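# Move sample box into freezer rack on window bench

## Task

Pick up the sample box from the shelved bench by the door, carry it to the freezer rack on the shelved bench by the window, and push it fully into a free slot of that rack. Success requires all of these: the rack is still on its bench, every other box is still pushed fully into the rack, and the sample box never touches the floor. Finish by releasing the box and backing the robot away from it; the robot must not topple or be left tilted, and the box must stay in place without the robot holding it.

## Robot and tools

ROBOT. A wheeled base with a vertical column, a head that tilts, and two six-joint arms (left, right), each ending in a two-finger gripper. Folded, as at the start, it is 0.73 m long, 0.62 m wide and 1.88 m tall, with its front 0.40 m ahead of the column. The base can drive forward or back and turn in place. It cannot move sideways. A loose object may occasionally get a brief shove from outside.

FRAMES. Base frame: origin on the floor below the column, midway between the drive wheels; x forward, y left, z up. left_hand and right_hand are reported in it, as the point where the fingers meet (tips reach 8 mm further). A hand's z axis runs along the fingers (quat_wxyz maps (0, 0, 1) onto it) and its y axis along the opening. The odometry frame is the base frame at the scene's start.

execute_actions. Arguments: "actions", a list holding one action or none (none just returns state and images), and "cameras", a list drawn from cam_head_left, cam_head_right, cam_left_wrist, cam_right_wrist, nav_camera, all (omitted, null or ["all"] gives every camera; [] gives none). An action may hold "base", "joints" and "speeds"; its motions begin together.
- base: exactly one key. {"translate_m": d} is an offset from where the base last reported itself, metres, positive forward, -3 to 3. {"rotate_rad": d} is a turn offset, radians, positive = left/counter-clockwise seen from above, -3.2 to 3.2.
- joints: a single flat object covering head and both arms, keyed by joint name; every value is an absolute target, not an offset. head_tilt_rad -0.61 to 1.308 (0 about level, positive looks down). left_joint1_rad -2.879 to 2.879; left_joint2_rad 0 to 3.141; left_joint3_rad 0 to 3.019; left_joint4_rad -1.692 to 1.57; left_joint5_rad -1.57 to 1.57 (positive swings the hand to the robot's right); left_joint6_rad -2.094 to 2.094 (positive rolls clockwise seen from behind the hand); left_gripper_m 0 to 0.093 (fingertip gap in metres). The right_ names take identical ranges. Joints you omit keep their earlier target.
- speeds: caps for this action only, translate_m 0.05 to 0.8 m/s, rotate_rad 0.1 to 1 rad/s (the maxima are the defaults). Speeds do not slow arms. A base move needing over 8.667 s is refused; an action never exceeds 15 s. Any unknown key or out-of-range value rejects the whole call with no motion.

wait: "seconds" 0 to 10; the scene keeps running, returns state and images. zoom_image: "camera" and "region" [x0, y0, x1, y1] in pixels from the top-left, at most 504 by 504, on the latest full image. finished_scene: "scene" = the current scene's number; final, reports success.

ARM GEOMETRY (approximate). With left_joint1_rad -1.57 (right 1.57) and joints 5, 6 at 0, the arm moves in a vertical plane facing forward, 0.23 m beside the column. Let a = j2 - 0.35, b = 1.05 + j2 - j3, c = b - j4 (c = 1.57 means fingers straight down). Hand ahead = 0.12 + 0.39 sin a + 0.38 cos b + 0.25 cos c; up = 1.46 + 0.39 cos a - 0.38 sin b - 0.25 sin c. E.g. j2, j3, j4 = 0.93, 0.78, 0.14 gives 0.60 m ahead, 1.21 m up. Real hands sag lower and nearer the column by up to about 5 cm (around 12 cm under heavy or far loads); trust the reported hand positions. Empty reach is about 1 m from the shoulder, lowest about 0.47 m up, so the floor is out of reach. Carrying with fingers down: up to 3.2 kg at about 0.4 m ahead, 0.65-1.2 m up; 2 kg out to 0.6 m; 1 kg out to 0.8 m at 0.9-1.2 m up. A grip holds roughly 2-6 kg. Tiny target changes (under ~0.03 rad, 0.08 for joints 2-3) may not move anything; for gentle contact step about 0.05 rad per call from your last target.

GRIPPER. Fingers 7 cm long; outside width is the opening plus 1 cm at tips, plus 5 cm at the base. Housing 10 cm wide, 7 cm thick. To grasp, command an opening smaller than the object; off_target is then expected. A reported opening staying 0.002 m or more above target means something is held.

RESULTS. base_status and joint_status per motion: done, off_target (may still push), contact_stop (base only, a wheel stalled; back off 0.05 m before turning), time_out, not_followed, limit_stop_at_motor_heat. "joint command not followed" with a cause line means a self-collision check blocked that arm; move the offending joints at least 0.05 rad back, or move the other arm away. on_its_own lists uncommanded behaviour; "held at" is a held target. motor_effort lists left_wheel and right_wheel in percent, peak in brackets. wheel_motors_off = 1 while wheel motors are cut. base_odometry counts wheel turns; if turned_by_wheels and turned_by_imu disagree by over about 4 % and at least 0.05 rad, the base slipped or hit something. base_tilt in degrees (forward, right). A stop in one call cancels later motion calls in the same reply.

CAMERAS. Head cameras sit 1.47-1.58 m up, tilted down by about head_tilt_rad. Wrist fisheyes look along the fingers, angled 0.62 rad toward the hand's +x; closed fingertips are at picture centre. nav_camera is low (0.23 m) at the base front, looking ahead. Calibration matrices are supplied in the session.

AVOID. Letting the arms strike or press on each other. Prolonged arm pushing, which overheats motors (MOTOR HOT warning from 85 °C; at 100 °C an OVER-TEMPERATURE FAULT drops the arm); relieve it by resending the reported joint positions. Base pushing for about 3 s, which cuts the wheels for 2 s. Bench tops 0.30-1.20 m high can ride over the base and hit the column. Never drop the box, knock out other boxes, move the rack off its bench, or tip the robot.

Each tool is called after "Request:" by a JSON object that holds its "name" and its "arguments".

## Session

Request:
{"name": "execute_actions", "arguments": {"actions": [{"joints":{"head_tilt_rad":0.35}}]}}

Scene clock: 0.87 s.
base_odometry: x=+0.000 y=+0.000 heading=+0.000 (m, m, rad; odometry frame)
turned_by_wheels: +0.000 (rad since the last result)
turned_by_imu: +0.000 (rad since the last result)
base_tilt: forward=-0.4 right=-0.7 (deg)
base_status: not commanded
joint_positions: head_tilt_rad=+0.369 left_joint1_rad=-1.567 left_joint2_rad=+0.910 left_joint3_rad=+0.361 left_joint4_rad=-1.004 left_joint5_rad=+0.008 left_joint6_rad=+0.084 left_gripper_m=+0.094 right_joint1_rad=+1.551 right_joint2_rad=+0.865 right_joint3_rad=+0.417 right_joint4_rad=-0.970 right_joint5_rad=-0.022 right_joint6_rad=-0.052 right_gripper_m=+0.094
joint_status: all done
wheel_motors_off: 0
motor_effort: left_wheel=+3(3) right_wheel=+3(4) (%)
left_hand: x=+0.1092 y=+0.2237 z=+1.2730 quat_wxyz=(+0.492, -0.033, -0.870, +0.023) (m; base frame)
right_hand: x=+0.1519 y=-0.2258 z=+1.2558 quat_wxyz=(+0.432, +0.010, -0.902, -0.016) (m; base frame)
pictures: cam_head_left, cam_head_right, cam_left_wrist, cam_right_wrist, nav_camera
camera_calibration (this result's frames):
cam_head_left: T_world_to_cam=[[-0.0259007, -0.999251, 0.0287632, 0.0156338], [-0.398825, -0.0160547, -0.916886, 1.43953], [0.916661, -0.0352195, -0.39811, 0.489087], [0, 0, 0, 1]] pos_world=[0.126201, 0.0559588, 1.51415]
cam_head_right: T_world_to_cam=[[-0.0246665, -0.99966, 0.00846623, -0.0716688], [-0.396044, 0.00199576, -0.918229, 1.44343], [0.9179, -0.0260025, -0.395958, 0.48334], [0, 0, 0, 1]] pos_world=[0.126237, -0.0619571, 1.51739]
cam_left_wrist: T_world_to_cam=[[-0.0260572, -0.995715, 0.0887304, 0.112421], [0.0894344, 0.0860826, 0.992266, -1.28884], [-0.995652, 0.0337913, 0.0868081, 0.111631], [0, 0, 0, 1]] pos_world=[0.229341, 0.219114, 1.2592]
cam_right_wrist: T_world_to_cam=[[0.00831234, -0.999578, -0.0278311, -0.189956], [-0.065955, -0.0283195, 0.997421, -1.24048], [-0.997788, -0.0064553, -0.0661626, 0.357144], [0, 0, 0, 1]] pos_world=[0.276116, -0.2227, 1.25563]
Images, in order (width x height): cam_head_left 672x504, cam_head_right 672x504, cam_left_wrist 504x504, cam_right_wrist 504x504, nav_camera 672x504.

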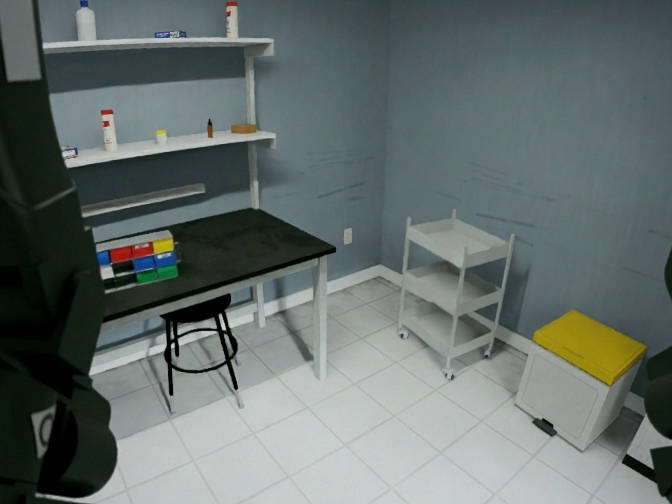

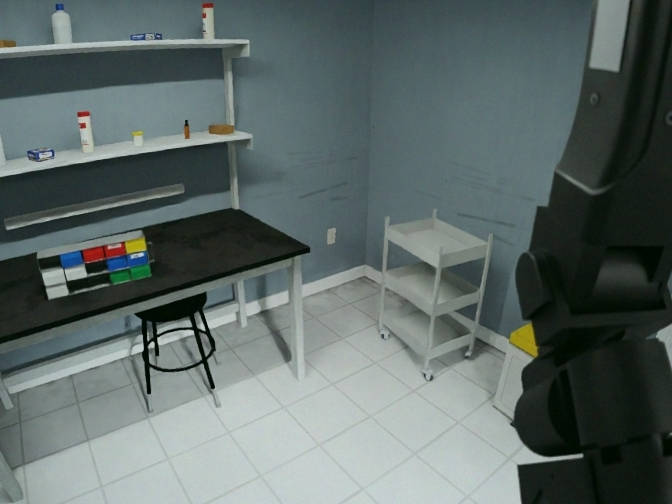

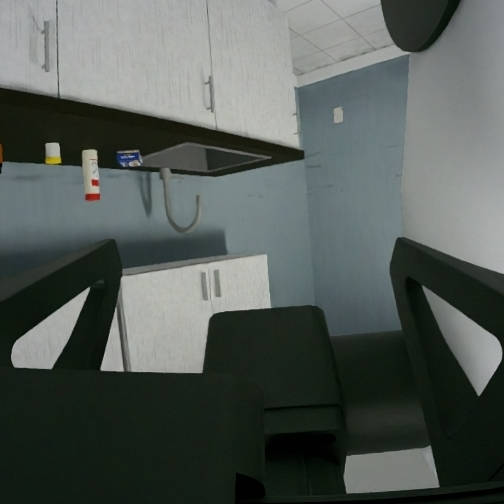

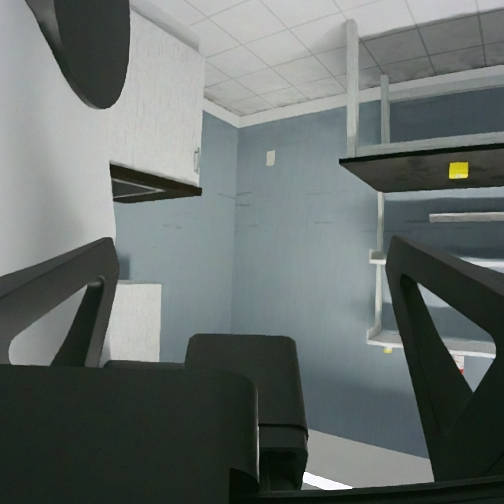

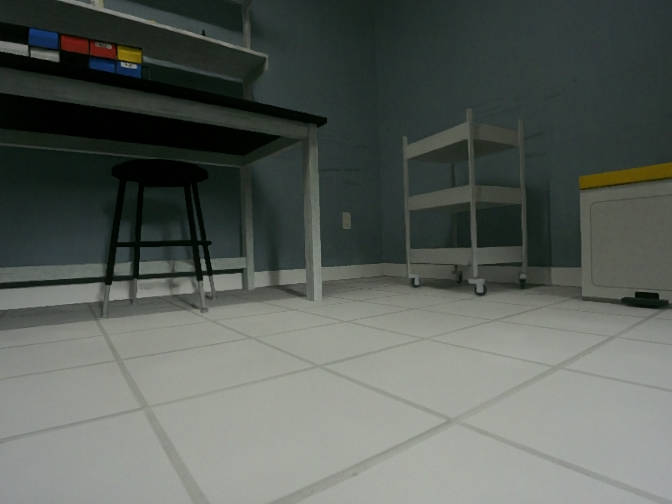

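Request:
{"name": "execute_actions", "arguments": {"actions": [{"base":{"rotate_rad":-2.4},"joints":{"head_tilt_rad":0.5}}], "cameras": ["cam_head_left","cam_head_right","nav_camera"]}}

Scene clock: 6.10 s.
base_odometry: x=+0.000 y=+0.000 heading=-2.399 (m, m, rad; odometry frame)
turned_by_wheels: -2.399 (rad since the last result)
turned_by_imu: -2.353 (rad since the last result)
base_tilt: forward=-0.4 right=-0.8 (deg)
base_status: done
joint_positions: head_tilt_rad=+0.504 left_joint1_rad=-1.567 left_joint2_rad=+0.910 left_joint3_rad=+0.361 left_joint4_rad=-1.004 left_joint5_rad=+0.008 left_joint6_rad=+0.084 left_gripper_m=+0.094 right_joint1_rad=+1.551 right_joint2_rad=+0.865 right_joint3_rad=+0.417 right_joint4_rad=-0.970 right_joint5_rad=-0.022 right_joint6_rad=-0.052 right_gripper_m=+0.094
joint_status: all done
wheel_motors_off: 0
motor_effort: left_wheel=+3(25) right_wheel=-4(38) (%)
left_hand: x=+0.1092 y=+0.2237 z=+1.2730 quat_wxyz=(+0.492, -0.033, -0.870, +0.023) (m; base frame)
right_hand: x=+0.1519 y=-0.2258 z=+1.2558 quat_wxyz=(+0.432, +0.010, -0.902, -0.016) (m; base frame)
pictures: cam_head_left, cam_head_right, nav_camera
camera_calibration (this result's frames):
cam_head_left: T_world_to_cam=[[-0.0217966, -0.999251, 0.0319855, 0.0104661], [-0.518526, -0.0160547, -0.854911, 1.35008], [0.854784, -0.0352195, -0.517788, 0.676484], [0, 0, 0, 1]] pos_world=[0.122031, 0.0559588, 1.50414]
cam_head_right: T_world_to_cam=[[-0.0233036, -0.99966, 0.0117071, -0.0767278], [-0.515951, 0.00199576, -0.856616, 1.35454], [0.856301, -0.0260025, -0.515822, 0.67101], [0, 0, 0, 1]] pos_world=[0.122503, -0.0619571, 1.50734]
Images, in order (width x height): cam_head_left 672x504, cam_head_right 672x504, nav_camera 672x504.

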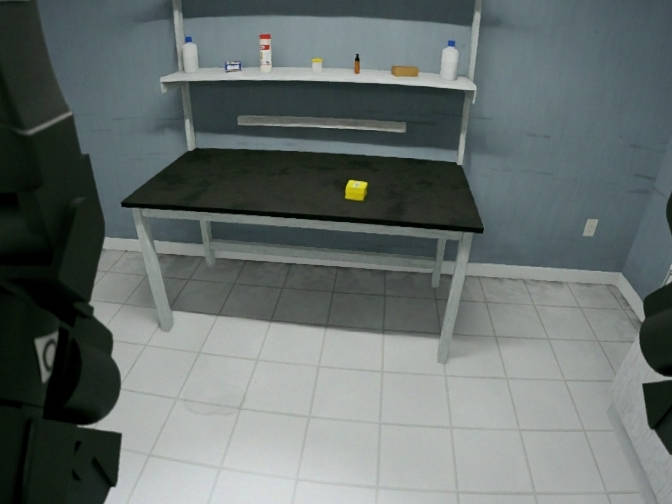

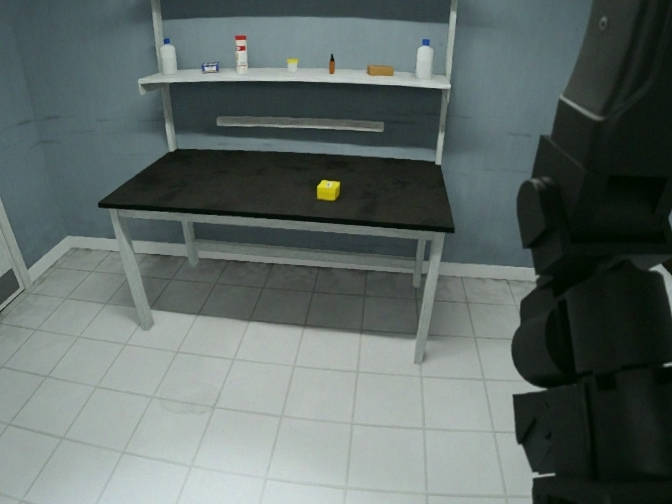

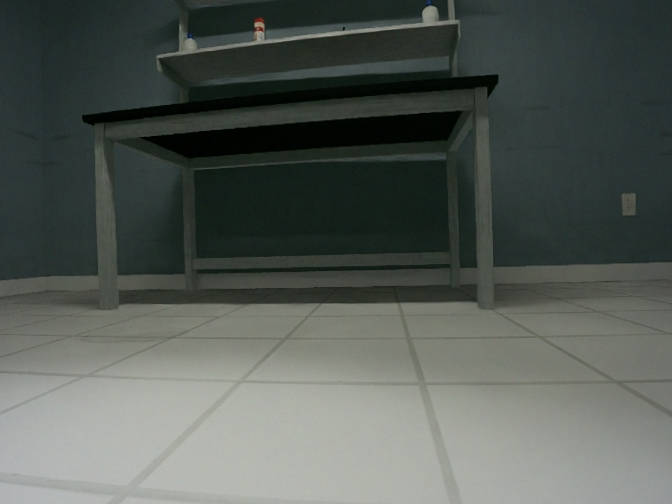

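Request:
{"name": "execute_actions", "arguments": {"actions": [{"base":{"rotate_rad":-0.215},"joints":{"left_joint3_rad":1.86,"left_joint4_rad":1.14,"left_joint2_rad":1.6,"left_joint5_rad":0,"left_joint6_rad":0}}], "cameras": []}}

Request:
{"name": "execute_actions", "arguments": {"actions": [{"base":{"translate_m":0.82},"joints":{"left_joint2_rad":2.34}}], "cameras": []}}

Request:
{"name": "execute_actions", "arguments": {"actions": [{"base":{"rotate_rad":0.073},"joints":{"head_tilt_rad":0.75}}], "cameras": ["cam_head_right","cam_left_wrist"]}}

Scene clock: 13.97 s.
base_odometry: x=+0.000 y=+0.000 heading=-2.613 (m, m, rad; odometry frame)
turned_by_wheels: -0.214 (rad since the last result)
turned_by_imu: -0.210 (rad since the last result)
base_tilt: forward=-0.4 right=-0.7 (deg)
base_status: done
joint_positions: head_tilt_rad=+0.504 left_joint1_rad=-1.567 left_joint2_rad=+1.583 left_joint3_rad=+1.832 left_joint4_rad=+1.123 left_joint5_rad=+0.002 left_joint6_rad=+0.012 left_gripper_m=+0.094 right_joint1_rad=+1.551 right_joint2_rad=+0.865 right_joint3_rad=+0.417 right_joint4_rad=-0.970 right_joint5_rad=-0.022 right_joint6_rad=-0.052 right_gripper_m=+0.094
joint_status: all done
wheel_motors_off: 0
motor_effort: left_wheel=+4(25) right_wheel=-3(26) (%)
left_hand: x=+0.9872 y=+0.2259 z=+1.3866 quat_wxyz=(-0.812, -0.005, -0.584, -0.006) (m; base frame)
right_hand: x=+0.1519 y=-0.2258 z=+1.2558 quat_wxyz=(+0.432, +0.010, -0.902, -0.016) (m; base frame)
pictures: none
No camera images: the call's "cameras" was empty. Leave "cameras" out to get every camera's image.

Scene clock: 16.83 s.
base_odometry: x=-0.708 y=-0.413 heading=-2.613 (m, m, rad; odometry frame)
turned_by_wheels: +0.000 (rad since the last result)
turned_by_imu: -0.003 (rad since the last result)
base_tilt: forward=-0.3 right=-0.7 (deg)
base_status: done
joint_positions: head_tilt_rad=+0.505 left_joint1_rad=-1.567 left_joint2_rad=+2.317 left_joint3_rad=+1.864 left_joint4_rad=+1.132 left_joint5_rad=+0.002 left_joint6_rad=+0.012 left_gripper_m=+0.094 right_joint1_rad=+1.551 right_joint2_rad=+0.865 right_joint3_rad=+0.419 right_joint4_rad=-0.970 right_joint5_rad=-0.022 right_joint6_rad=-0.052 right_gripper_m=+0.094
joint_status: all done
wheel_motors_off: 0
motor_effort: left_wheel=+0(52) right_wheel=+0(47) (%)
left_hand: x=+0.7349 y=+0.2270 z=+0.8369 quat_wxyz=(-0.566, -0.005, -0.824, -0.004) (m; base frame)
right_hand: x=+0.1530 y=-0.2258 z=+1.2555 quat_wxyz=(+0.431, +0.010, -0.902, -0.016) (m; base frame)
pictures: none
No camera images: the call's "cameras" was empty. Leave "cameras" out to get every camera's image.

Scene clock: 17.83 s.
base_odometry: x=-0.709 y=-0.413 heading=-2.542 (m, m, rad; odometry frame)
turned_by_wheels: +0.071 (rad since the last result)
turned_by_imu: +0.070 (rad since the last result)
base_tilt: forward=-0.4 right=-0.7 (deg)
base_status: done
joint_positions: head_tilt_rad=+0.752 left_joint1_rad=-1.561 left_joint2_rad=+2.318 left_joint3_rad=+1.864 left_joint4_rad=+1.132 left_joint5_rad=+0.002 left_joint6_rad=+0.012 left_gripper_m=+0.094 right_joint1_rad=+1.551 right_joint2_rad=+0.865 right_joint3_rad=+0.419 right_joint4_rad=-0.970 right_joint5_rad=-0.022 right_joint6_rad=-0.052 right_gripper_m=+0.094
joint_status: all done
wheel_motors_off: 0
motor_effort: left_wheel=+0(38) right_wheel=+1(33) (%)
left_hand: x=+0.7337 y=+0.2324 z=+0.8358 quat_wxyz=(-0.565, -0.006, -0.825, -0.007) (m; base frame)
right_hand: x=+0.1530 y=-0.2258 z=+1.2555 quat_wxyz=(+0.431, +0.010, -0.902, -0.016) (m; base frame)
pictures: cam_head_right, cam_left_wrist
camera_calibration (this result's frames):
cam_head_right: T_world_to_cam=[[-0.0197157, -0.99966, 0.0170706, -0.085167], [-0.710487, 0.00199576, -0.703707, 1.12879], [0.703434, -0.0260025, -0.710285, 0.978127], [0, 0, 0, 1]] pos_world=[0.112265, -0.0619571, 1.49054]
cam_left_wrist: T_world_to_cam=[[-0.0187034, -0.999597, -0.0213612, 0.263643], [-0.841153, 0.0272808, -0.540109, 1.06562], [0.540474, 0.00786615, -0.841324, 0.425789], [0, 0, 0, 1]] pos_world=[0.671151, 0.231116, 0.939408]
Images, in order (width x height): cam_head_right 672x504, cam_left_wrist 504x504.

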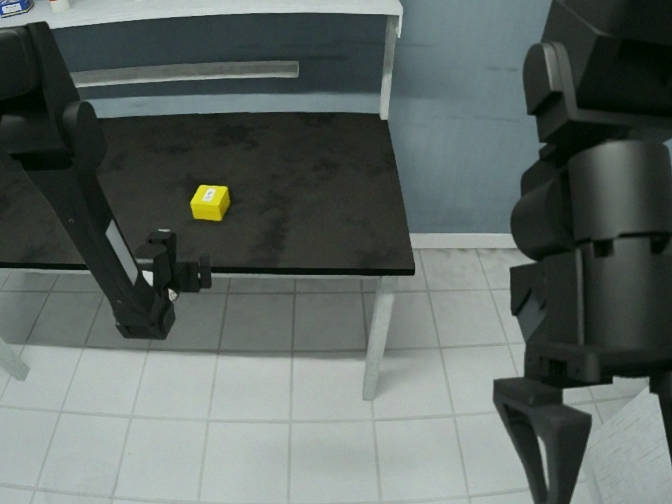

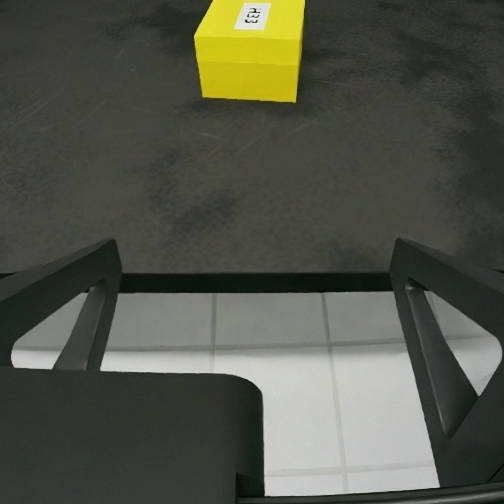

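Request:
{"name": "execute_actions", "arguments": {"actions": [{"base":{"translate_m":0.2},"joints":{"left_joint2_rad":2.41,"left_joint4_rad":1.17,"left_joint5_rad":0.09,"left_joint1_rad":-1.535}}], "cameras": ["cam_left_wrist"]}}

Scene clock: 22.30 s.
base_odometry: x=-0.874 y=-0.526 heading=-2.541 (m, m, rad; odometry frame)
turned_by_wheels: +0.001 (rad since the last result)
turned_by_imu: +0.000 (rad since the last result)
base_tilt: forward=-0.4 right=-0.7 (deg)
base_status: done
joint_positions: head_tilt_rad=+0.753 left_joint1_rad=-1.537 left_joint2_rad=+2.415 left_joint3_rad=+1.858 left_joint4_rad=+1.155 left_joint5_rad=+0.088 left_joint6_rad=+0.012 left_gripper_m=+0.094 right_joint1_rad=+1.551 right_joint2_rad=+0.865 right_joint3_rad=+0.419 right_joint4_rad=-0.970 right_joint5_rad=-0.022 right_joint6_rad=-0.052 right_gripper_m=+0.094
joint_status: all done
wheel_motors_off: 0
motor_effort: left_wheel=+1(53) right_wheel=-1(44) (%)
left_hand: x=+0.6701 y=+0.2392 z=+0.7841 quat_wxyz=(-0.531, -0.029, -0.847, +0.017) (m; base frame)
right_hand: x=+0.1528 y=-0.2258 z=+1.2555 quat_wxyz=(+0.431, +0.010, -0.902, -0.016) (m; base frame)
pictures: cam_left_wrist
camera_calibration (this result's frames):
cam_left_wrist: T_world_to_cam=[[-0.0846794, -0.996403, -0.00327174, 0.297413], [-0.87866, 0.0762206, -0.471325, 0.943465], [0.469878, -0.0370367, -0.881954, 0.50651], [0, 0, 0, 1]] pos_world=[0.616171, 0.243191, 0.892369]
Images, in order (width x height): cam_left_wrist 504x504.

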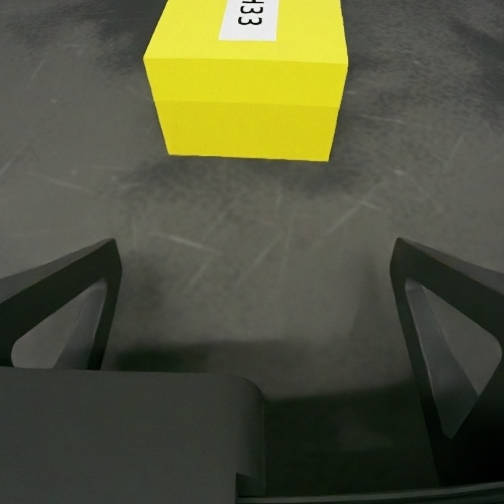

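Request:
{"name": "execute_actions", "arguments": {"actions": [{"base":{"translate_m":0.045},"joints":{"left_joint4_rad":1.19,"left_joint5_rad":0.13,"left_joint1_rad":-1.508}}], "cameras": ["cam_left_wrist"]}}

Scene clock: 25.20 s.
base_odometry: x=-0.911 y=-0.552 heading=-2.541 (m, m, rad; odometry frame)
turned_by_wheels: +0.000 (rad since the last result)
turned_by_imu: +0.000 (rad since the last result)
base_tilt: forward=-0.4 right=-0.7 (deg)
base_status: done
joint_positions: head_tilt_rad=+0.753 left_joint1_rad=-1.510 left_joint2_rad=+2.410 left_joint3_rad=+1.858 left_joint4_rad=+1.170 left_joint5_rad=+0.128 left_joint6_rad=+0.012 left_gripper_m=+0.094 right_joint1_rad=+1.551 right_joint2_rad=+0.864 right_joint3_rad=+0.419 right_joint4_rad=-0.970 right_joint5_rad=-0.022 right_joint6_rad=-0.052 right_gripper_m=+0.094
joint_status: all done
wheel_motors_off: 0
motor_effort: left_wheel=+1(33) right_wheel=+0(35) (%)
left_hand: x=+0.6741 y=+0.2562 z=+0.7905 quat_wxyz=(-0.539, -0.041, -0.841, +0.020) (m; base frame)
right_hand: x=+0.1532 y=-0.2258 z=+1.2554 quat_wxyz=(+0.431, +0.010, -0.902, -0.016) (m; base frame)
pictures: cam_left_wrist
camera_calibration (this result's frames):
cam_left_wrist: T_world_to_cam=[[-0.108096, -0.994066, -0.0121336, 0.336883], [-0.867417, 0.100273, -0.487373, 0.947607], [0.485698, -0.0421582, -0.87311, 0.494595], [0, 0, 0, 1]] pos_world=[0.618163, 0.260716, 0.897761]
Images, in order (width x height): cam_left_wrist 504x504.

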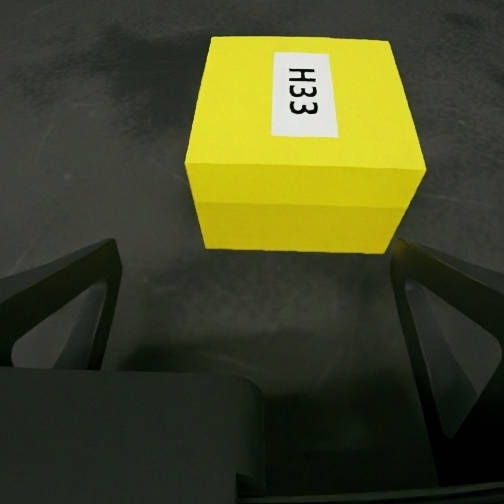

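Request:
{"name": "execute_actions", "arguments": {"actions": [{"joints":{"left_joint1_rad":-1.53}}], "cameras": ["cam_left_wrist"]}}

Scene clock: 27.03 s.
base_odometry: x=-0.911 y=-0.552 heading=-2.541 (m, m, rad; odometry frame)
turned_by_wheels: +0.000 (rad since the last result)
turned_by_imu: +0.000 (rad since the last result)
base_tilt: forward=-0.4 right=-0.7 (deg)
base_status: not commanded
joint_positions: head_tilt_rad=+0.753 left_joint1_rad=-1.525 left_joint2_rad=+2.410 left_joint3_rad=+1.858 left_joint4_rad=+1.170 left_joint5_rad=+0.128 left_joint6_rad=+0.012 left_gripper_m=+0.094 right_joint1_rad=+1.551 right_joint2_rad=+0.864 right_joint3_rad=+0.419 right_joint4_rad=-0.970 right_joint5_rad=-0.022 right_joint6_rad=-0.052 right_gripper_m=+0.094
joint_status: all done
wheel_motors_off: 0
motor_effort: left_wheel=+1(1) right_wheel=-1(1) (%)
left_hand: x=+0.6742 y=+0.2428 z=+0.7901 quat_wxyz=(-0.539, -0.040, -0.841, +0.028) (m; base frame)
right_hand: x=+0.1532 y=-0.2258 z=+1.2554 quat_wxyz=(+0.431, +0.010, -0.902, -0.016) (m; base frame)
pictures: cam_left_wrist
camera_calibration (this result's frames):
cam_left_wrist: T_world_to_cam=[[-0.115677, -0.993286, 0.000997832, 0.318192], [-0.866652, 0.100439, -0.488699, 0.94944], [0.485318, -0.0573963, -0.872452, 0.497096], [0, 0, 0, 1]] pos_world=[0.618391, 0.249227, 0.897365]
Images, in order (width x height): cam_left_wrist 504x504.

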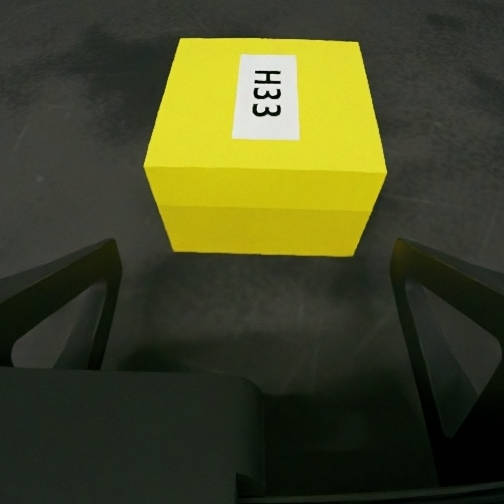

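Request:
{"name": "execute_actions", "arguments": {"actions": [{"base":{"translate_m":0.045},"speeds":{"translate_m":0.1}}], "cameras": ["cam_left_wrist"]}}

Request:
{"name": "execute_actions", "arguments": {"actions": [{"joints":{"left_gripper_m":0.04}}], "cameras": ["cam_left_wrist"]}}

Scene clock: 30.17 s.
base_odometry: x=-0.948 y=-0.577 heading=-2.540 (m, m, rad; odometry frame)
turned_by_wheels: +0.000 (rad since the last result)
turned_by_imu: +0.000 (rad since the last result)
base_tilt: forward=-0.5 right=-0.6 (deg)
base_status: done
joint_positions: head_tilt_rad=+0.753 left_joint1_rad=-1.525 left_joint2_rad=+2.410 left_joint3_rad=+1.858 left_joint4_rad=+1.170 left_joint5_rad=+0.128 left_joint6_rad=+0.012 left_gripper_m=+0.094 right_joint1_rad=+1.551 right_joint2_rad=+0.864 right_joint3_rad=+0.417 right_joint4_rad=-0.970 right_joint5_rad=-0.022 right_joint6_rad=-0.052 right_gripper_m=+0.094
joint_status: not commanded
wheel_motors_off: 0
motor_effort: left_wheel=+1(32) right_wheel=-1(30) (%)
left_hand: x=+0.6742 y=+0.2428 z=+0.7901 quat_wxyz=(-0.539, -0.040, -0.841, +0.028) (m; base frame)
right_hand: x=+0.1521 y=-0.2258 z=+1.2558 quat_wxyz=(+0.432, +0.010, -0.902, -0.016) (m; base frame)
pictures: cam_left_wrist
camera_calibration (this result's frames):
cam_left_wrist: T_world_to_cam=[[-0.115677, -0.993286, 0.000997832, 0.318192], [-0.866652, 0.100439, -0.488699, 0.94944], [0.485318, -0.0573963, -0.872452, 0.497096], [0, 0, 0, 1]] pos_world=[0.618391, 0.249227, 0.897365]
Images, in order (width x height): cam_left_wrist 504x504.

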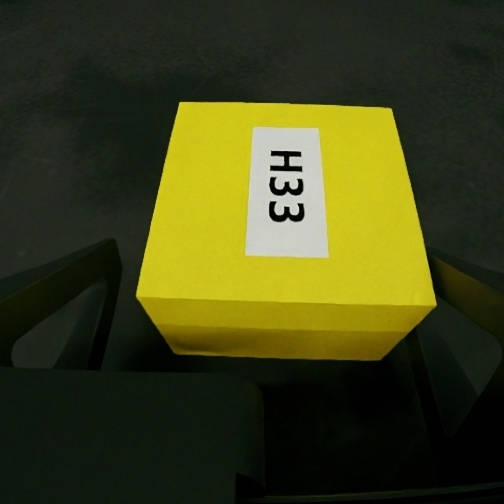

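Scene clock: 30.77 s.
base_odometry: x=-0.948 y=-0.577 heading=-2.540 (m, m, rad; odometry frame)
turned_by_wheels: +0.000 (rad since the last result)
turned_by_imu: +0.000 (rad since the last result)
base_tilt: forward=-0.5 right=-0.7 (deg)
base_status: not commanded
joint_positions: head_tilt_rad=+0.753 left_joint1_rad=-1.525 left_joint2_rad=+2.410 left_joint3_rad=+1.858 left_joint4_rad=+1.170 left_joint5_rad=+0.129 left_joint6_rad=+0.011 left_gripper_m=+0.076 right_joint1_rad=+1.551 right_joint2_rad=+0.864 right_joint3_rad=+0.417 right_joint4_rad=-0.970 right_joint5_rad=-0.022 right_joint6_rad=-0.052 right_gripper_m=+0.094
joint_status: left_gripper_m off_target (ended at +0.076, target +0.040)
wheel_motors_off: 0
motor_effort: left_wheel=+1(1) right_wheel=-1(0) (%)
left_hand: x=+0.6742 y=+0.2424 z=+0.7901 quat_wxyz=(-0.539, -0.041, -0.841, +0.028) (m; base frame)
right_hand: x=+0.1521 y=-0.2258 z=+1.2558 quat_wxyz=(+0.432, +0.010, -0.902, -0.016) (m; base frame)
pictures: cam_left_wrist
camera_calibration (this result's frames):
cam_left_wrist: T_world_to_cam=[[-0.116397, -0.993201, 0.00199055, 0.317411], [-0.866606, 0.100582, -0.488751, 0.949452], [0.485228, -0.0586145, -0.872421, 0.497402], [0, 0, 0, 1]] pos_world=[0.618393, 0.24891, 0.897358]
Images, in order (width x height): cam_left_wrist 504x504.

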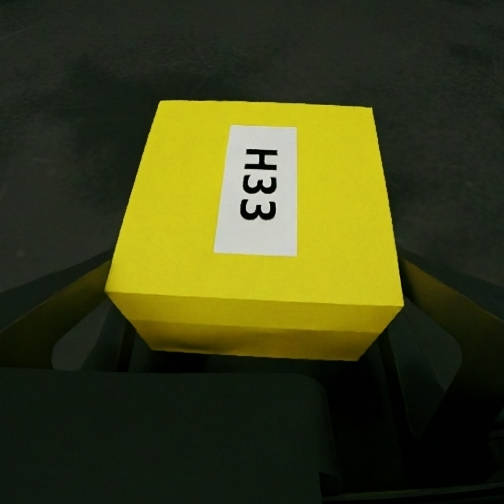

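Request:
{"name": "execute_actions", "arguments": {"actions": [{"joints":{"left_joint2_rad":2.2,"left_joint4_rad":0.98}}], "cameras": []}}

Request:
{"name": "execute_actions", "arguments": {"actions": [{"base":{"translate_m":-0.7},"speeds":{"translate_m":0.5},"joints":{"left_joint1_rad":-1.57,"left_joint5_rad":0}}], "cameras": []}}

Request:
{"name": "execute_actions", "arguments": {"actions": [{"base":{"rotate_rad":3.2},"speeds":{"rotate_rad":0.7},"joints":{"head_tilt_rad":0.45,"left_joint2_rad":1.83,"left_joint3_rad":1.6,"left_joint4_rad":0.87}}]}}

Scene clock: 35.30 s.
base_odometry: x=-0.948 y=-0.577 heading=-2.540 (m, m, rad; odometry frame)
turned_by_wheels: +0.000 (rad since the last result)
turned_by_imu: +0.000 (rad since the last result)
base_tilt: forward=-0.4 right=-0.7 (deg)
base_status: not commanded
joint_positions: head_tilt_rad=+0.753 left_joint1_rad=-1.525 left_joint2_rad=+2.191 left_joint3_rad=+1.858 left_joint4_rad=+0.982 left_joint5_rad=+0.129 left_joint6_rad=+0.011 left_gripper_m=+0.076 right_joint1_rad=+1.551 right_joint2_rad=+0.864 right_joint3_rad=+0.417 right_joint4_rad=-0.970 right_joint5_rad=-0.022 right_joint6_rad=-0.052 right_gripper_m=+0.094
joint_status: all done
wheel_motors_off: 0
motor_effort: left_wheel=+1(2) right_wheel=-1(1) (%)
left_hand: x=+0.7920 y=+0.2414 z=+0.8818 quat_wxyz=(-0.552, -0.042, -0.832, +0.028) (m; base frame)
right_hand: x=+0.1521 y=-0.2258 z=+1.2558 quat_wxyz=(+0.432, +0.010, -0.902, -0.016) (m; base frame)
pictures: none
No camera images: the call's "cameras" was empty. Leave "cameras" out to get every camera's image.

Scene clock: 38.17 s.
base_odometry: x=-0.371 y=-0.181 heading=-2.539 (m, m, rad; odometry frame)
turned_by_wheels: +0.001 (rad since the last result)
turned_by_imu: +0.003 (rad since the last result)
base_tilt: forward=-0.4 right=-0.7 (deg)
base_status: done
joint_positions: head_tilt_rad=+0.753 left_joint1_rad=-1.574 left_joint2_rad=+2.197 left_joint3_rad=+1.858 left_joint4_rad=+0.982 left_joint5_rad=+0.002 left_joint6_rad=+0.011 left_gripper_m=+0.076 right_joint1_rad=+1.551 right_joint2_rad=+0.864 right_joint3_rad=+0.415 right_joint4_rad=-0.970 right_joint5_rad=-0.022 right_joint6_rad=-0.052 right_gripper_m=+0.094
joint_status: all done
wheel_motors_off: 0
motor_effort: left_wheel=+2(50) right_wheel=-2(35) (%)
left_hand: x=+0.7902 y=+0.2215 z=+0.8778 quat_wxyz=(-0.551, -0.005, -0.834, -0.001) (m; base frame)
right_hand: x=+0.1511 y=-0.2258 z=+1.2561 quat_wxyz=(+0.432, +0.010, -0.901, -0.016) (m; base frame)
pictures: none
No camera images: the call's "cameras" was empty. Leave "cameras" out to get every camera's image.

Scene clock: 43.80 s.
base_odometry: x=-0.371 y=-0.181 heading=+0.660 (m, m, rad; odometry frame)
turned_by_wheels: +3.199 (rad since the last result)
turned_by_imu: +3.138 (rad since the last result)
base_tilt: forward=-0.3 right=-0.8 (deg)
base_status: done
joint_positions: head_tilt_rad=+0.468 left_joint1_rad=-1.563 left_joint2_rad=+1.823 left_joint3_rad=+1.600 left_joint4_rad=+0.864 left_joint5_rad=+0.000 left_joint6_rad=+0.011 left_gripper_m=+0.076 right_joint1_rad=+1.551 right_joint2_rad=+0.864 right_joint3_rad=+0.415 right_joint4_rad=-0.970 right_joint5_rad=-0.022 right_joint6_rad=-0.052 right_gripper_m=+0.094
joint_status: all done
wheel_motors_off: 0
motor_effort: left_wheel=-2(42) right_wheel=+2(47) (%)
left_hand: x=+0.8459 y=+0.2304 z=+1.0301 quat_wxyz=(-0.550, -0.005, -0.835, -0.007) (m; base frame)
right_hand: x=+0.1511 y=-0.2258 z=+1.2561 quat_wxyz=(+0.432, +0.010, -0.901, -0.016) (m; base frame)
pictures: cam_head_left, cam_head_right, cam_left_wrist, cam_right_wrist, nav_camera
camera_calibration (this result's frames):
cam_head_left: T_world_to_cam=[[-0.02292, -0.999251, 0.0311904, 0.0117468], [-0.487805, -0.0160547, -0.872805, 1.3761], [0.872651, -0.0352195, -0.487072, 0.628288], [0, 0, 0, 1]] pos_world=[0.123261, 0.0559588, 1.50672]
cam_head_right: T_world_to_cam=[[-0.0237051, -0.99966, 0.0108712, -0.0754205], [-0.485171, 0.00199576, -0.874417, 1.38042], [0.874098, -0.0260025, -0.485053, 0.622737], [0, 0, 0, 1]] pos_world=[0.123618, -0.0619571, 1.50994]
cam_left_wrist: T_world_to_cam=[[-0.0183825, -0.999642, -0.0194273, 0.265699], [-0.860387, 0.0257136, -0.508992, 1.24954], [0.50931, 0.00735845, -0.860552, 0.574971], [0, 0, 0, 1]] pos_world=[0.787133, 0.229242, 1.13596]
cam_right_wrist: T_world_to_cam=[[0.00826083, -0.999578, -0.0278519, -0.189891], [-0.0648143, -0.0283295, 0.997495, -1.24114], [-0.997863, -0.00643494, -0.065021, 0.354883], [0, 0, 0, 1]] pos_world=[0.275249, -0.222688, 1.25582]
Images, in order (width x height): cam_head_left 672x504, cam_head_right 672x504, cam_left_wrist 504x504, cam_right_wrist 504x504, nav_camera 672x504.

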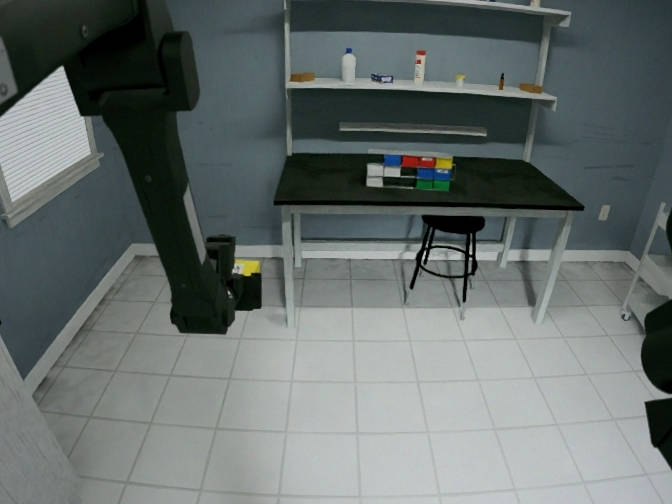

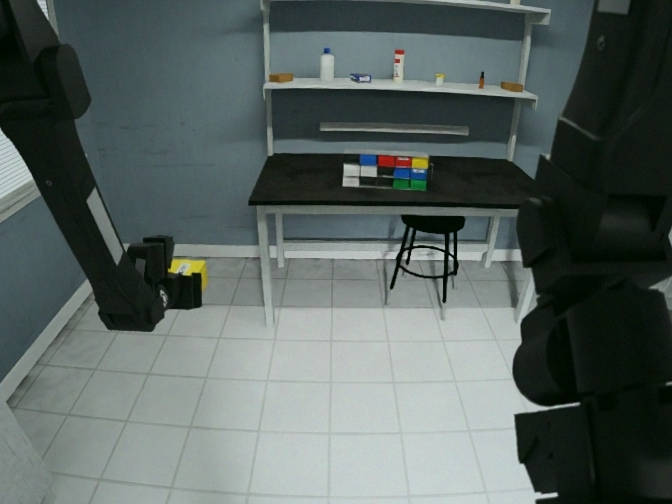

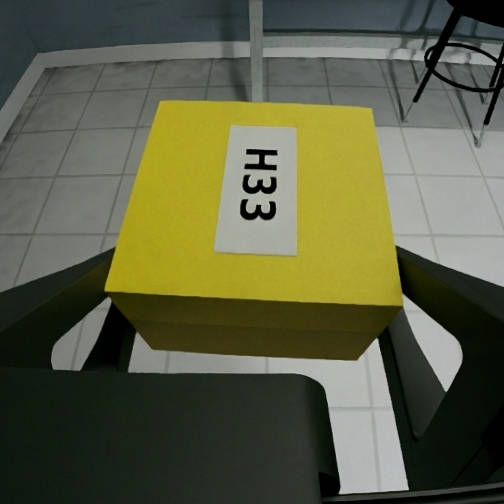

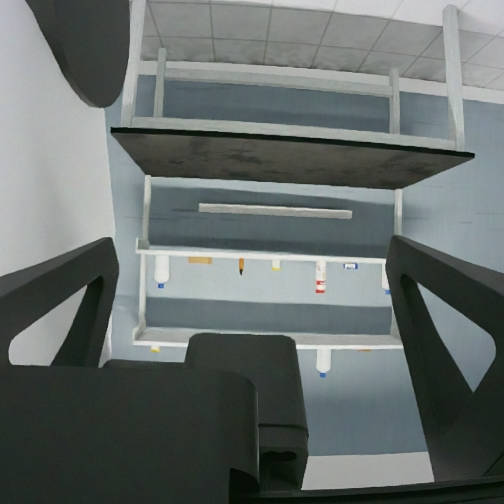

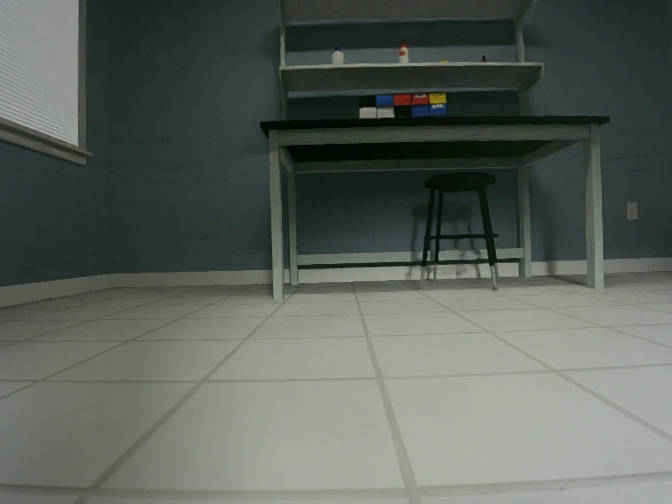

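Request:
{"name": "execute_actions", "arguments": {"actions": [{"base":{"rotate_rad":-0.42},"speeds":{"rotate_rad":0.6},"joints":{"left_joint2_rad":2.13,"left_joint3_rad":1.86,"left_joint4_rad":0.93}}], "cameras": []}}

Request:
{"name": "execute_actions", "arguments": {"actions": [{"base":{"translate_m":1.09},"speeds":{"translate_m":0.6}}], "cameras": []}}

Request:
{"name": "execute_actions", "arguments": {"actions": [{"base":{"rotate_rad":0.41},"speeds":{"rotate_rad":0.5},"joints":{"head_tilt_rad":0.6}}], "cameras": ["cam_head_left","cam_head_right","cam_left_wrist","nav_camera"]}}

Scene clock: 49.70 s.
base_odometry: x=-0.371 y=-0.181 heading=+0.240 (m, m, rad; odometry frame)
turned_by_wheels: -0.420 (rad since the last result)
turned_by_imu: -0.412 (rad since the last result)
base_tilt: forward=-0.3 right=-0.8 (deg)
base_status: done
joint_positions: head_tilt_rad=+0.468 left_joint1_rad=-1.576 left_joint2_rad=+2.159 left_joint3_rad=+1.830 left_joint4_rad=+0.906 left_joint5_rad=+0.000 left_joint6_rad=+0.011 left_gripper_m=+0.076 right_joint1_rad=+1.551 right_joint2_rad=+0.864 right_joint3_rad=+0.415 right_joint4_rad=-0.970 right_joint5_rad=-0.022 right_joint6_rad=-0.052 right_gripper_m=+0.094
joint_status: all done
wheel_motors_off: 0
motor_effort: left_wheel=+3(24) right_wheel=-2(22) (%)
left_hand: x=+0.7904 y=+0.2202 z=+0.8775 quat_wxyz=(-0.523, -0.005, -0.852, +0.000) (m; base frame)
right_hand: x=+0.1511 y=-0.2258 z=+1.2561 quat_wxyz=(+0.432, +0.010, -0.901, -0.016) (m; base frame)
pictures: none
No camera images: the call's "cameras" was empty. Leave "cameras" out to get every camera's image.

Scene clock: 53.17 s.
base_odometry: x=+0.688 y=+0.079 heading=+0.242 (m, m, rad; odometry frame)
turned_by_wheels: +0.001 (rad since the last result)
turned_by_imu: -0.003 (rad since the last result)
base_tilt: forward=-0.3 right=-0.7 (deg)
base_status: done
joint_positions: head_tilt_rad=+0.468 left_joint1_rad=-1.576 left_joint2_rad=+2.159 left_joint3_rad=+1.832 left_joint4_rad=+0.906 left_joint5_rad=+0.000 left_joint6_rad=+0.011 left_gripper_m=+0.076 right_joint1_rad=+1.551 right_joint2_rad=+0.864 right_joint3_rad=+0.416 right_joint4_rad=-0.970 right_joint5_rad=-0.022 right_joint6_rad=-0.052 right_gripper_m=+0.094
joint_status: not commanded
wheel_motors_off: 0
motor_effort: left_wheel=+2(57) right_wheel=-1(43) (%)
left_hand: x=+0.7918 y=+0.2202 z=+0.8786 quat_wxyz=(-0.524, -0.005, -0.852, +0.000) (m; base frame)
right_hand: x=+0.1517 y=-0.2258 z=+1.2559 quat_wxyz=(+0.432, +0.010, -0.902, -0.016) (m; base frame)
pictures: none
No camera images: the call's "cameras" was empty. Leave "cameras" out to get every camera's image.

Scene clock: 54.80 s.
base_odometry: x=+0.688 y=+0.079 heading=+0.651 (m, m, rad; odometry frame)
turned_by_wheels: +0.409 (rad since the last result)
turned_by_imu: +0.399 (rad since the last result)
base_tilt: forward=-0.2 right=-0.7 (deg)
base_status: done
joint_positions: head_tilt_rad=+0.603 left_joint1_rad=-1.561 left_joint2_rad=+2.159 left_joint3_rad=+1.832 left_joint4_rad=+0.906 left_joint5_rad=+0.000 left_joint6_rad=+0.011 left_gripper_m=+0.076 right_joint1_rad=+1.551 right_joint2_rad=+0.864 right_joint3_rad=+0.416 right_joint4_rad=-0.970 right_joint5_rad=-0.022 right_joint6_rad=-0.052 right_gripper_m=+0.094
joint_status: all done
wheel_motors_off: 0
motor_effort: left_wheel=-3(44) right_wheel=+0(33) (%)
left_hand: x=+0.7918 y=+0.2326 z=+0.8786 quat_wxyz=(-0.524, -0.005, -0.852, -0.008) (m; base frame)
right_hand: x=+0.1517 y=-0.2258 z=+1.2559 quat_wxyz=(+0.432, +0.010, -0.902, -0.016) (m; base frame)
pictures: cam_head_left, cam_head_right, cam_left_wrist, nav_camera
camera_calibration (this result's frames):
cam_head_left: T_world_to_cam=[[-0.0185187, -0.999251, 0.0339886, 0.00721752], [-0.600716, -0.0160547, -0.799301, 1.26855], [0.799248, -0.0352195, -0.599969, 0.805819], [0, 0, 0, 1]] pos_world=[0.118122, 0.0559588, 1.49717]
cam_head_right: T_world_to_cam=[[-0.0220284, -0.99966, 0.0139594, -0.0802601], [-0.598322, 0.00199576, -0.801253, 1.2734], [0.800953, -0.0260025, -0.598163, 0.800583], [0, 0, 0, 1]] pos_world=[0.118909, -0.0619571, 1.50032]
cam_left_wrist: T_world_to_cam=[[-0.0183473, -0.999644, -0.0193634, 0.263802], [-0.889862, 0.0251562, -0.455537, 1.10229], [0.455862, 0.0088729, -0.890006, 0.54], [0, 0, 0, 1]] pos_world=[0.739563, 0.231188, 0.987846]
Images, in order (width x height): cam_head_left 672x504, cam_head_right 672x504, cam_left_wrist 504x504, nav_camera 672x504.

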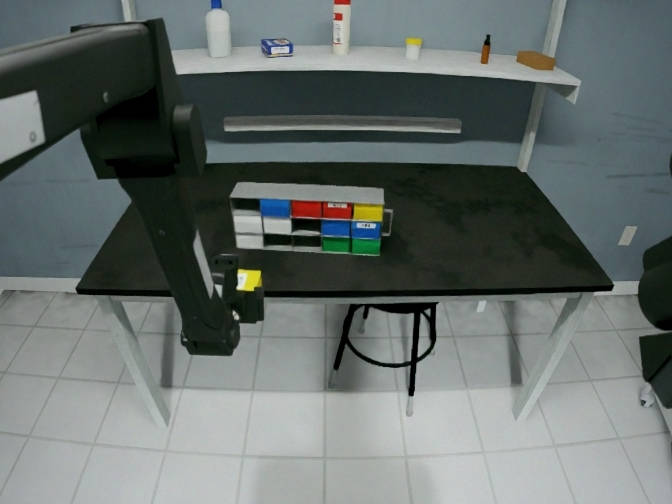

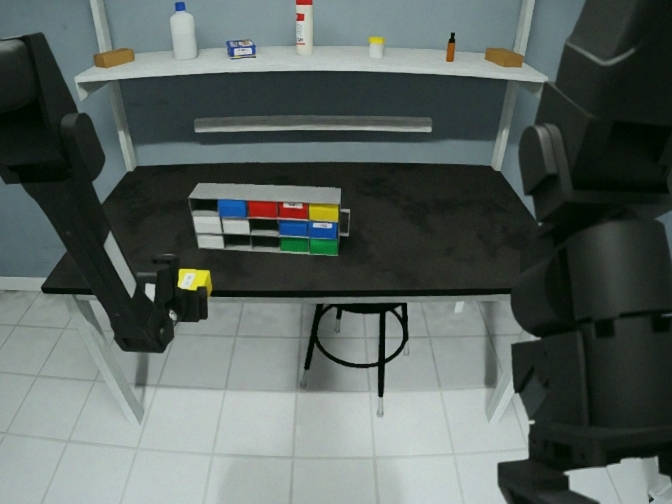

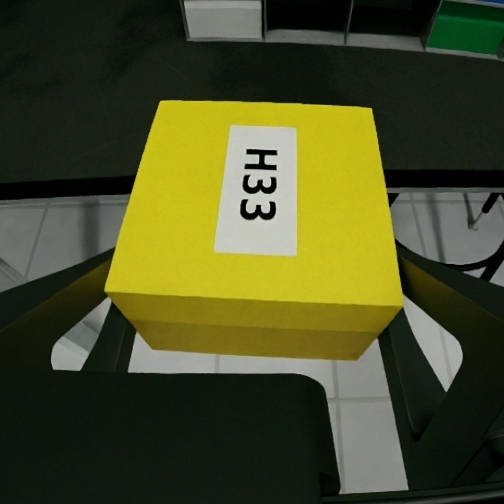

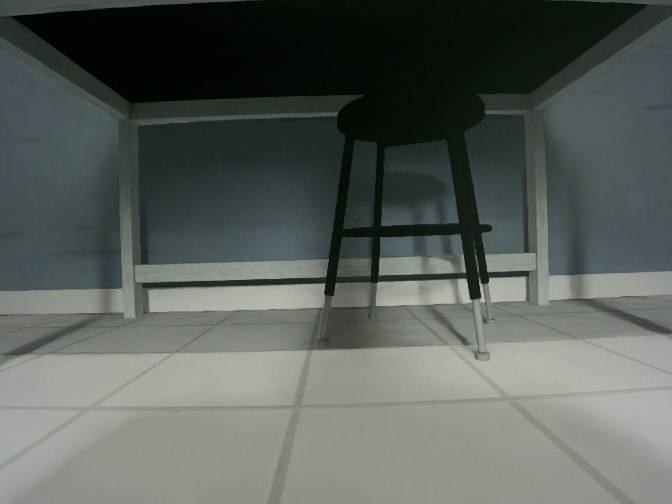

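Request:
{"name": "execute_actions", "arguments": {"actions": [{"base":{"translate_m":0.2},"speeds":{"translate_m":0.3},"joints":{"left_joint1_rad":-1.497,"left_joint5_rad":0.09,"left_joint2_rad":2.12,"left_joint3_rad":1.88}}], "cameras": ["cam_head_right","cam_left_wrist"]}}

Scene clock: 59.13 s.
base_odometry: x=+0.847 y=+0.200 heading=+0.652 (m, m, rad; odometry frame)
turned_by_wheels: +0.001 (rad since the last result)
turned_by_imu: +0.000 (rad since the last result)
base_tilt: forward=-0.2 right=-0.7 (deg)
base_status: done
joint_positions: head_tilt_rad=+0.604 left_joint1_rad=-1.492 left_joint2_rad=+2.149 left_joint3_rad=+1.850 left_joint4_rad=+0.906 left_joint5_rad=+0.088 left_joint6_rad=+0.011 left_gripper_m=+0.076 right_joint1_rad=+1.551 right_joint2_rad=+0.863 right_joint3_rad=+0.416 right_joint4_rad=-0.970 right_joint5_rad=-0.022 right_joint6_rad=-0.052 right_gripper_m=+0.094
joint_status: all done
wheel_motors_off: 0
motor_effort: left_wheel=+1(48) right_wheel=-1(51) (%)
left_hand: x=+0.8047 y=+0.2770 z=+0.8921 quat_wxyz=(-0.535, -0.030, -0.844, -0.006) (m; base frame)
right_hand: x=+0.1519 y=-0.2258 z=+1.2560 quat_wxyz=(+0.431, +0.010, -0.902, -0.016) (m; base frame)
pictures: cam_head_right, cam_left_wrist
camera_calibration (this result's frames):
cam_head_right: T_world_to_cam=[[-0.0220189, -0.99966, 0.0139744, -0.0802837], [-0.598867, 0.00199576, -0.800846, 1.2728], [0.800546, -0.0260025, -0.598707, 0.801442], [0, 0, 0, 1]] pos_world=[0.118882, -0.0619571, 1.50027]
cam_left_wrist: T_world_to_cam=[[-0.0621413, -0.997135, -0.0431276, 0.364479], [-0.875665, 0.0752035, -0.477027, 1.11272], [0.478904, 0.00812229, -0.87783, 0.51647], [0, 0, 0, 1]] pos_world=[0.749683, 0.27556, 0.999891]
Images, in order (width x height): cam_head_right 672x504, cam_left_wrist 504x504.

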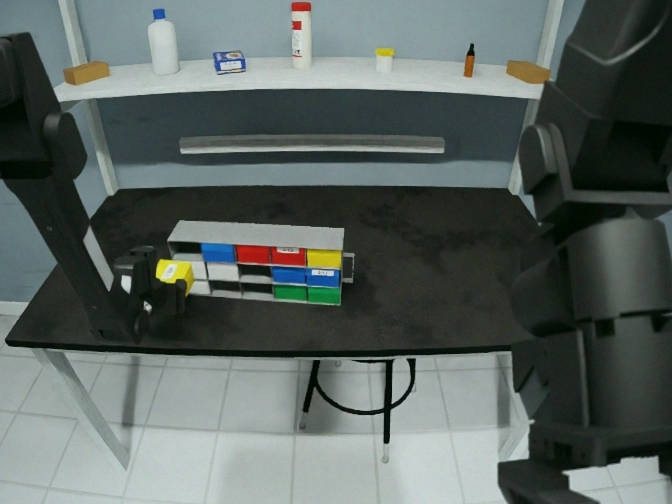

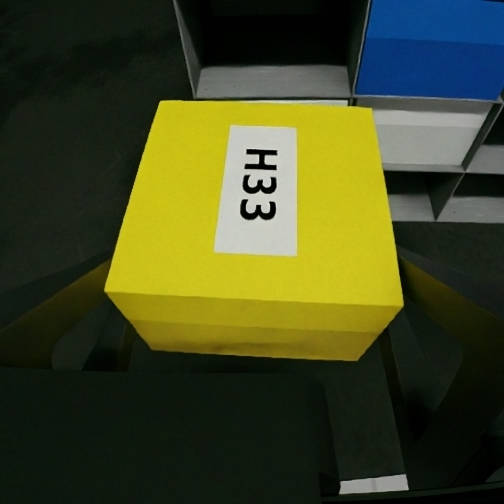

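Request:
{"name": "execute_actions", "arguments": {"actions": [{"base":{"translate_m":0.015},"speeds":{"translate_m":0.1},"joints":{"left_joint6_rad":-0.06,"left_joint2_rad":2.095,"left_joint5_rad":0.12}}], "cameras": ["cam_left_wrist"]}}

Scene clock: 62.37 s.
base_odometry: x=+0.859 y=+0.209 heading=+0.652 (m, m, rad; odometry frame)
turned_by_wheels: +0.000 (rad since the last result)
turned_by_imu: +0.000 (rad since the last result)
base_tilt: forward=-0.4 right=-0.7 (deg)
base_status: done
joint_positions: head_tilt_rad=+0.604 left_joint1_rad=-1.492 left_joint2_rad=+2.128 left_joint3_rad=+1.851 left_joint4_rad=+0.906 left_joint5_rad=+0.118 left_joint6_rad=-0.047 left_gripper_m=+0.076 right_joint1_rad=+1.551 right_joint2_rad=+0.863 right_joint3_rad=+0.417 right_joint4_rad=-0.970 right_joint5_rad=-0.022 right_joint6_rad=-0.052 right_gripper_m=+0.094
joint_status: all done
wheel_motors_off: 0
motor_effort: left_wheel=+1(33) right_wheel=-1(33) (%)
left_hand: x=+0.8163 y=+0.2709 z=+0.9064 quat_wxyz=(-0.543, -0.015, -0.839, +0.023) (m; base frame)
right_hand: x=+0.1523 y=-0.2258 z=+1.2558 quat_wxyz=(+0.431, +0.010, -0.902, -0.016) (m; base frame)
pictures: cam_left_wrist
camera_calibration (this result's frames):
cam_left_wrist: T_world_to_cam=[[-0.0673648, -0.997517, 0.0205595, 0.306329], [-0.866739, 0.0483016, -0.496417, 1.14779], [0.494191, -0.0512608, -0.867841, 0.518115], [0, 0, 0, 1]] pos_world=[0.759424, 0.276687, 1.01313]
Images, in order (width x height): cam_left_wrist 504x504.

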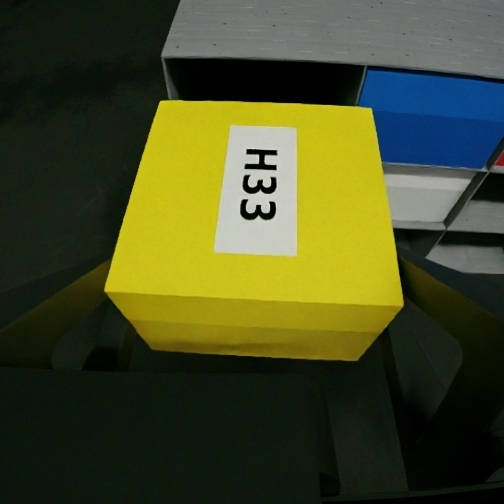

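Request:
{"name": "execute_actions", "arguments": {"actions": [{"base":{"translate_m":0.02},"speeds":{"translate_m":0.05},"joints":{"left_joint2_rad":2.14,"left_joint3_rad":1.86}}], "cameras": ["cam_left_wrist"]}}

Scene clock: 65.77 s.
base_odometry: x=+0.875 y=+0.221 heading=+0.652 (m, m, rad; odometry frame)
turned_by_wheels: +0.000 (rad since the last result)
turned_by_imu: +0.000 (rad since the last result)
base_tilt: forward=-0.3 right=-0.8 (deg)
base_status: done
joint_positions: head_tilt_rad=+0.604 left_joint1_rad=-1.492 left_joint2_rad=+2.132 left_joint3_rad=+1.851 left_joint4_rad=+0.906 left_joint5_rad=+0.118 left_joint6_rad=-0.047 left_gripper_m=+0.076 right_joint1_rad=+1.551 right_joint2_rad=+0.863 right_joint3_rad=+0.415 right_joint4_rad=-0.970 right_joint5_rad=-0.022 right_joint6_rad=-0.052 right_gripper_m=+0.094
joint_status: all done
wheel_motors_off: 0
motor_effort: left_wheel=+1(33) right_wheel=+0(31) (%)
left_hand: x=+0.8140 y=+0.2710 z=+0.9035 quat_wxyz=(-0.541, -0.014, -0.840, +0.023) (m; base frame)
right_hand: x=+0.1514 y=-0.2258 z=+1.2561 quat_wxyz=(+0.432, +0.010, -0.902, -0.016) (m; base frame)
pictures: cam_left_wrist
camera_calibration (this result's frames):
cam_left_wrist: T_world_to_cam=[[-0.0669924, -0.997532, 0.0210053, 0.305637], [-0.868822, 0.0479715, -0.492795, 1.14285], [0.490571, -0.0512634, -0.869892, 0.521552], [0, 0, 0, 1]] pos_world=[0.75755, 0.276795, 1.01046]
Images, in order (width x height): cam_left_wrist 504x504.

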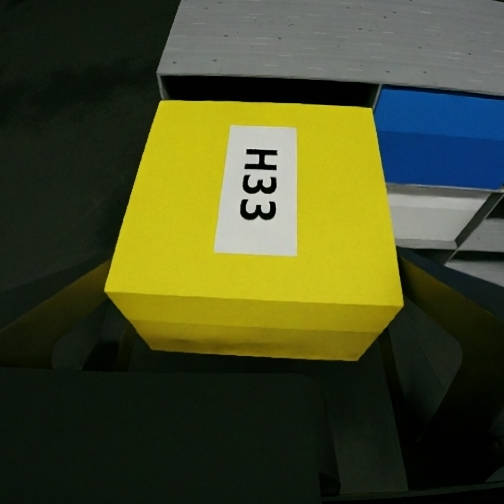

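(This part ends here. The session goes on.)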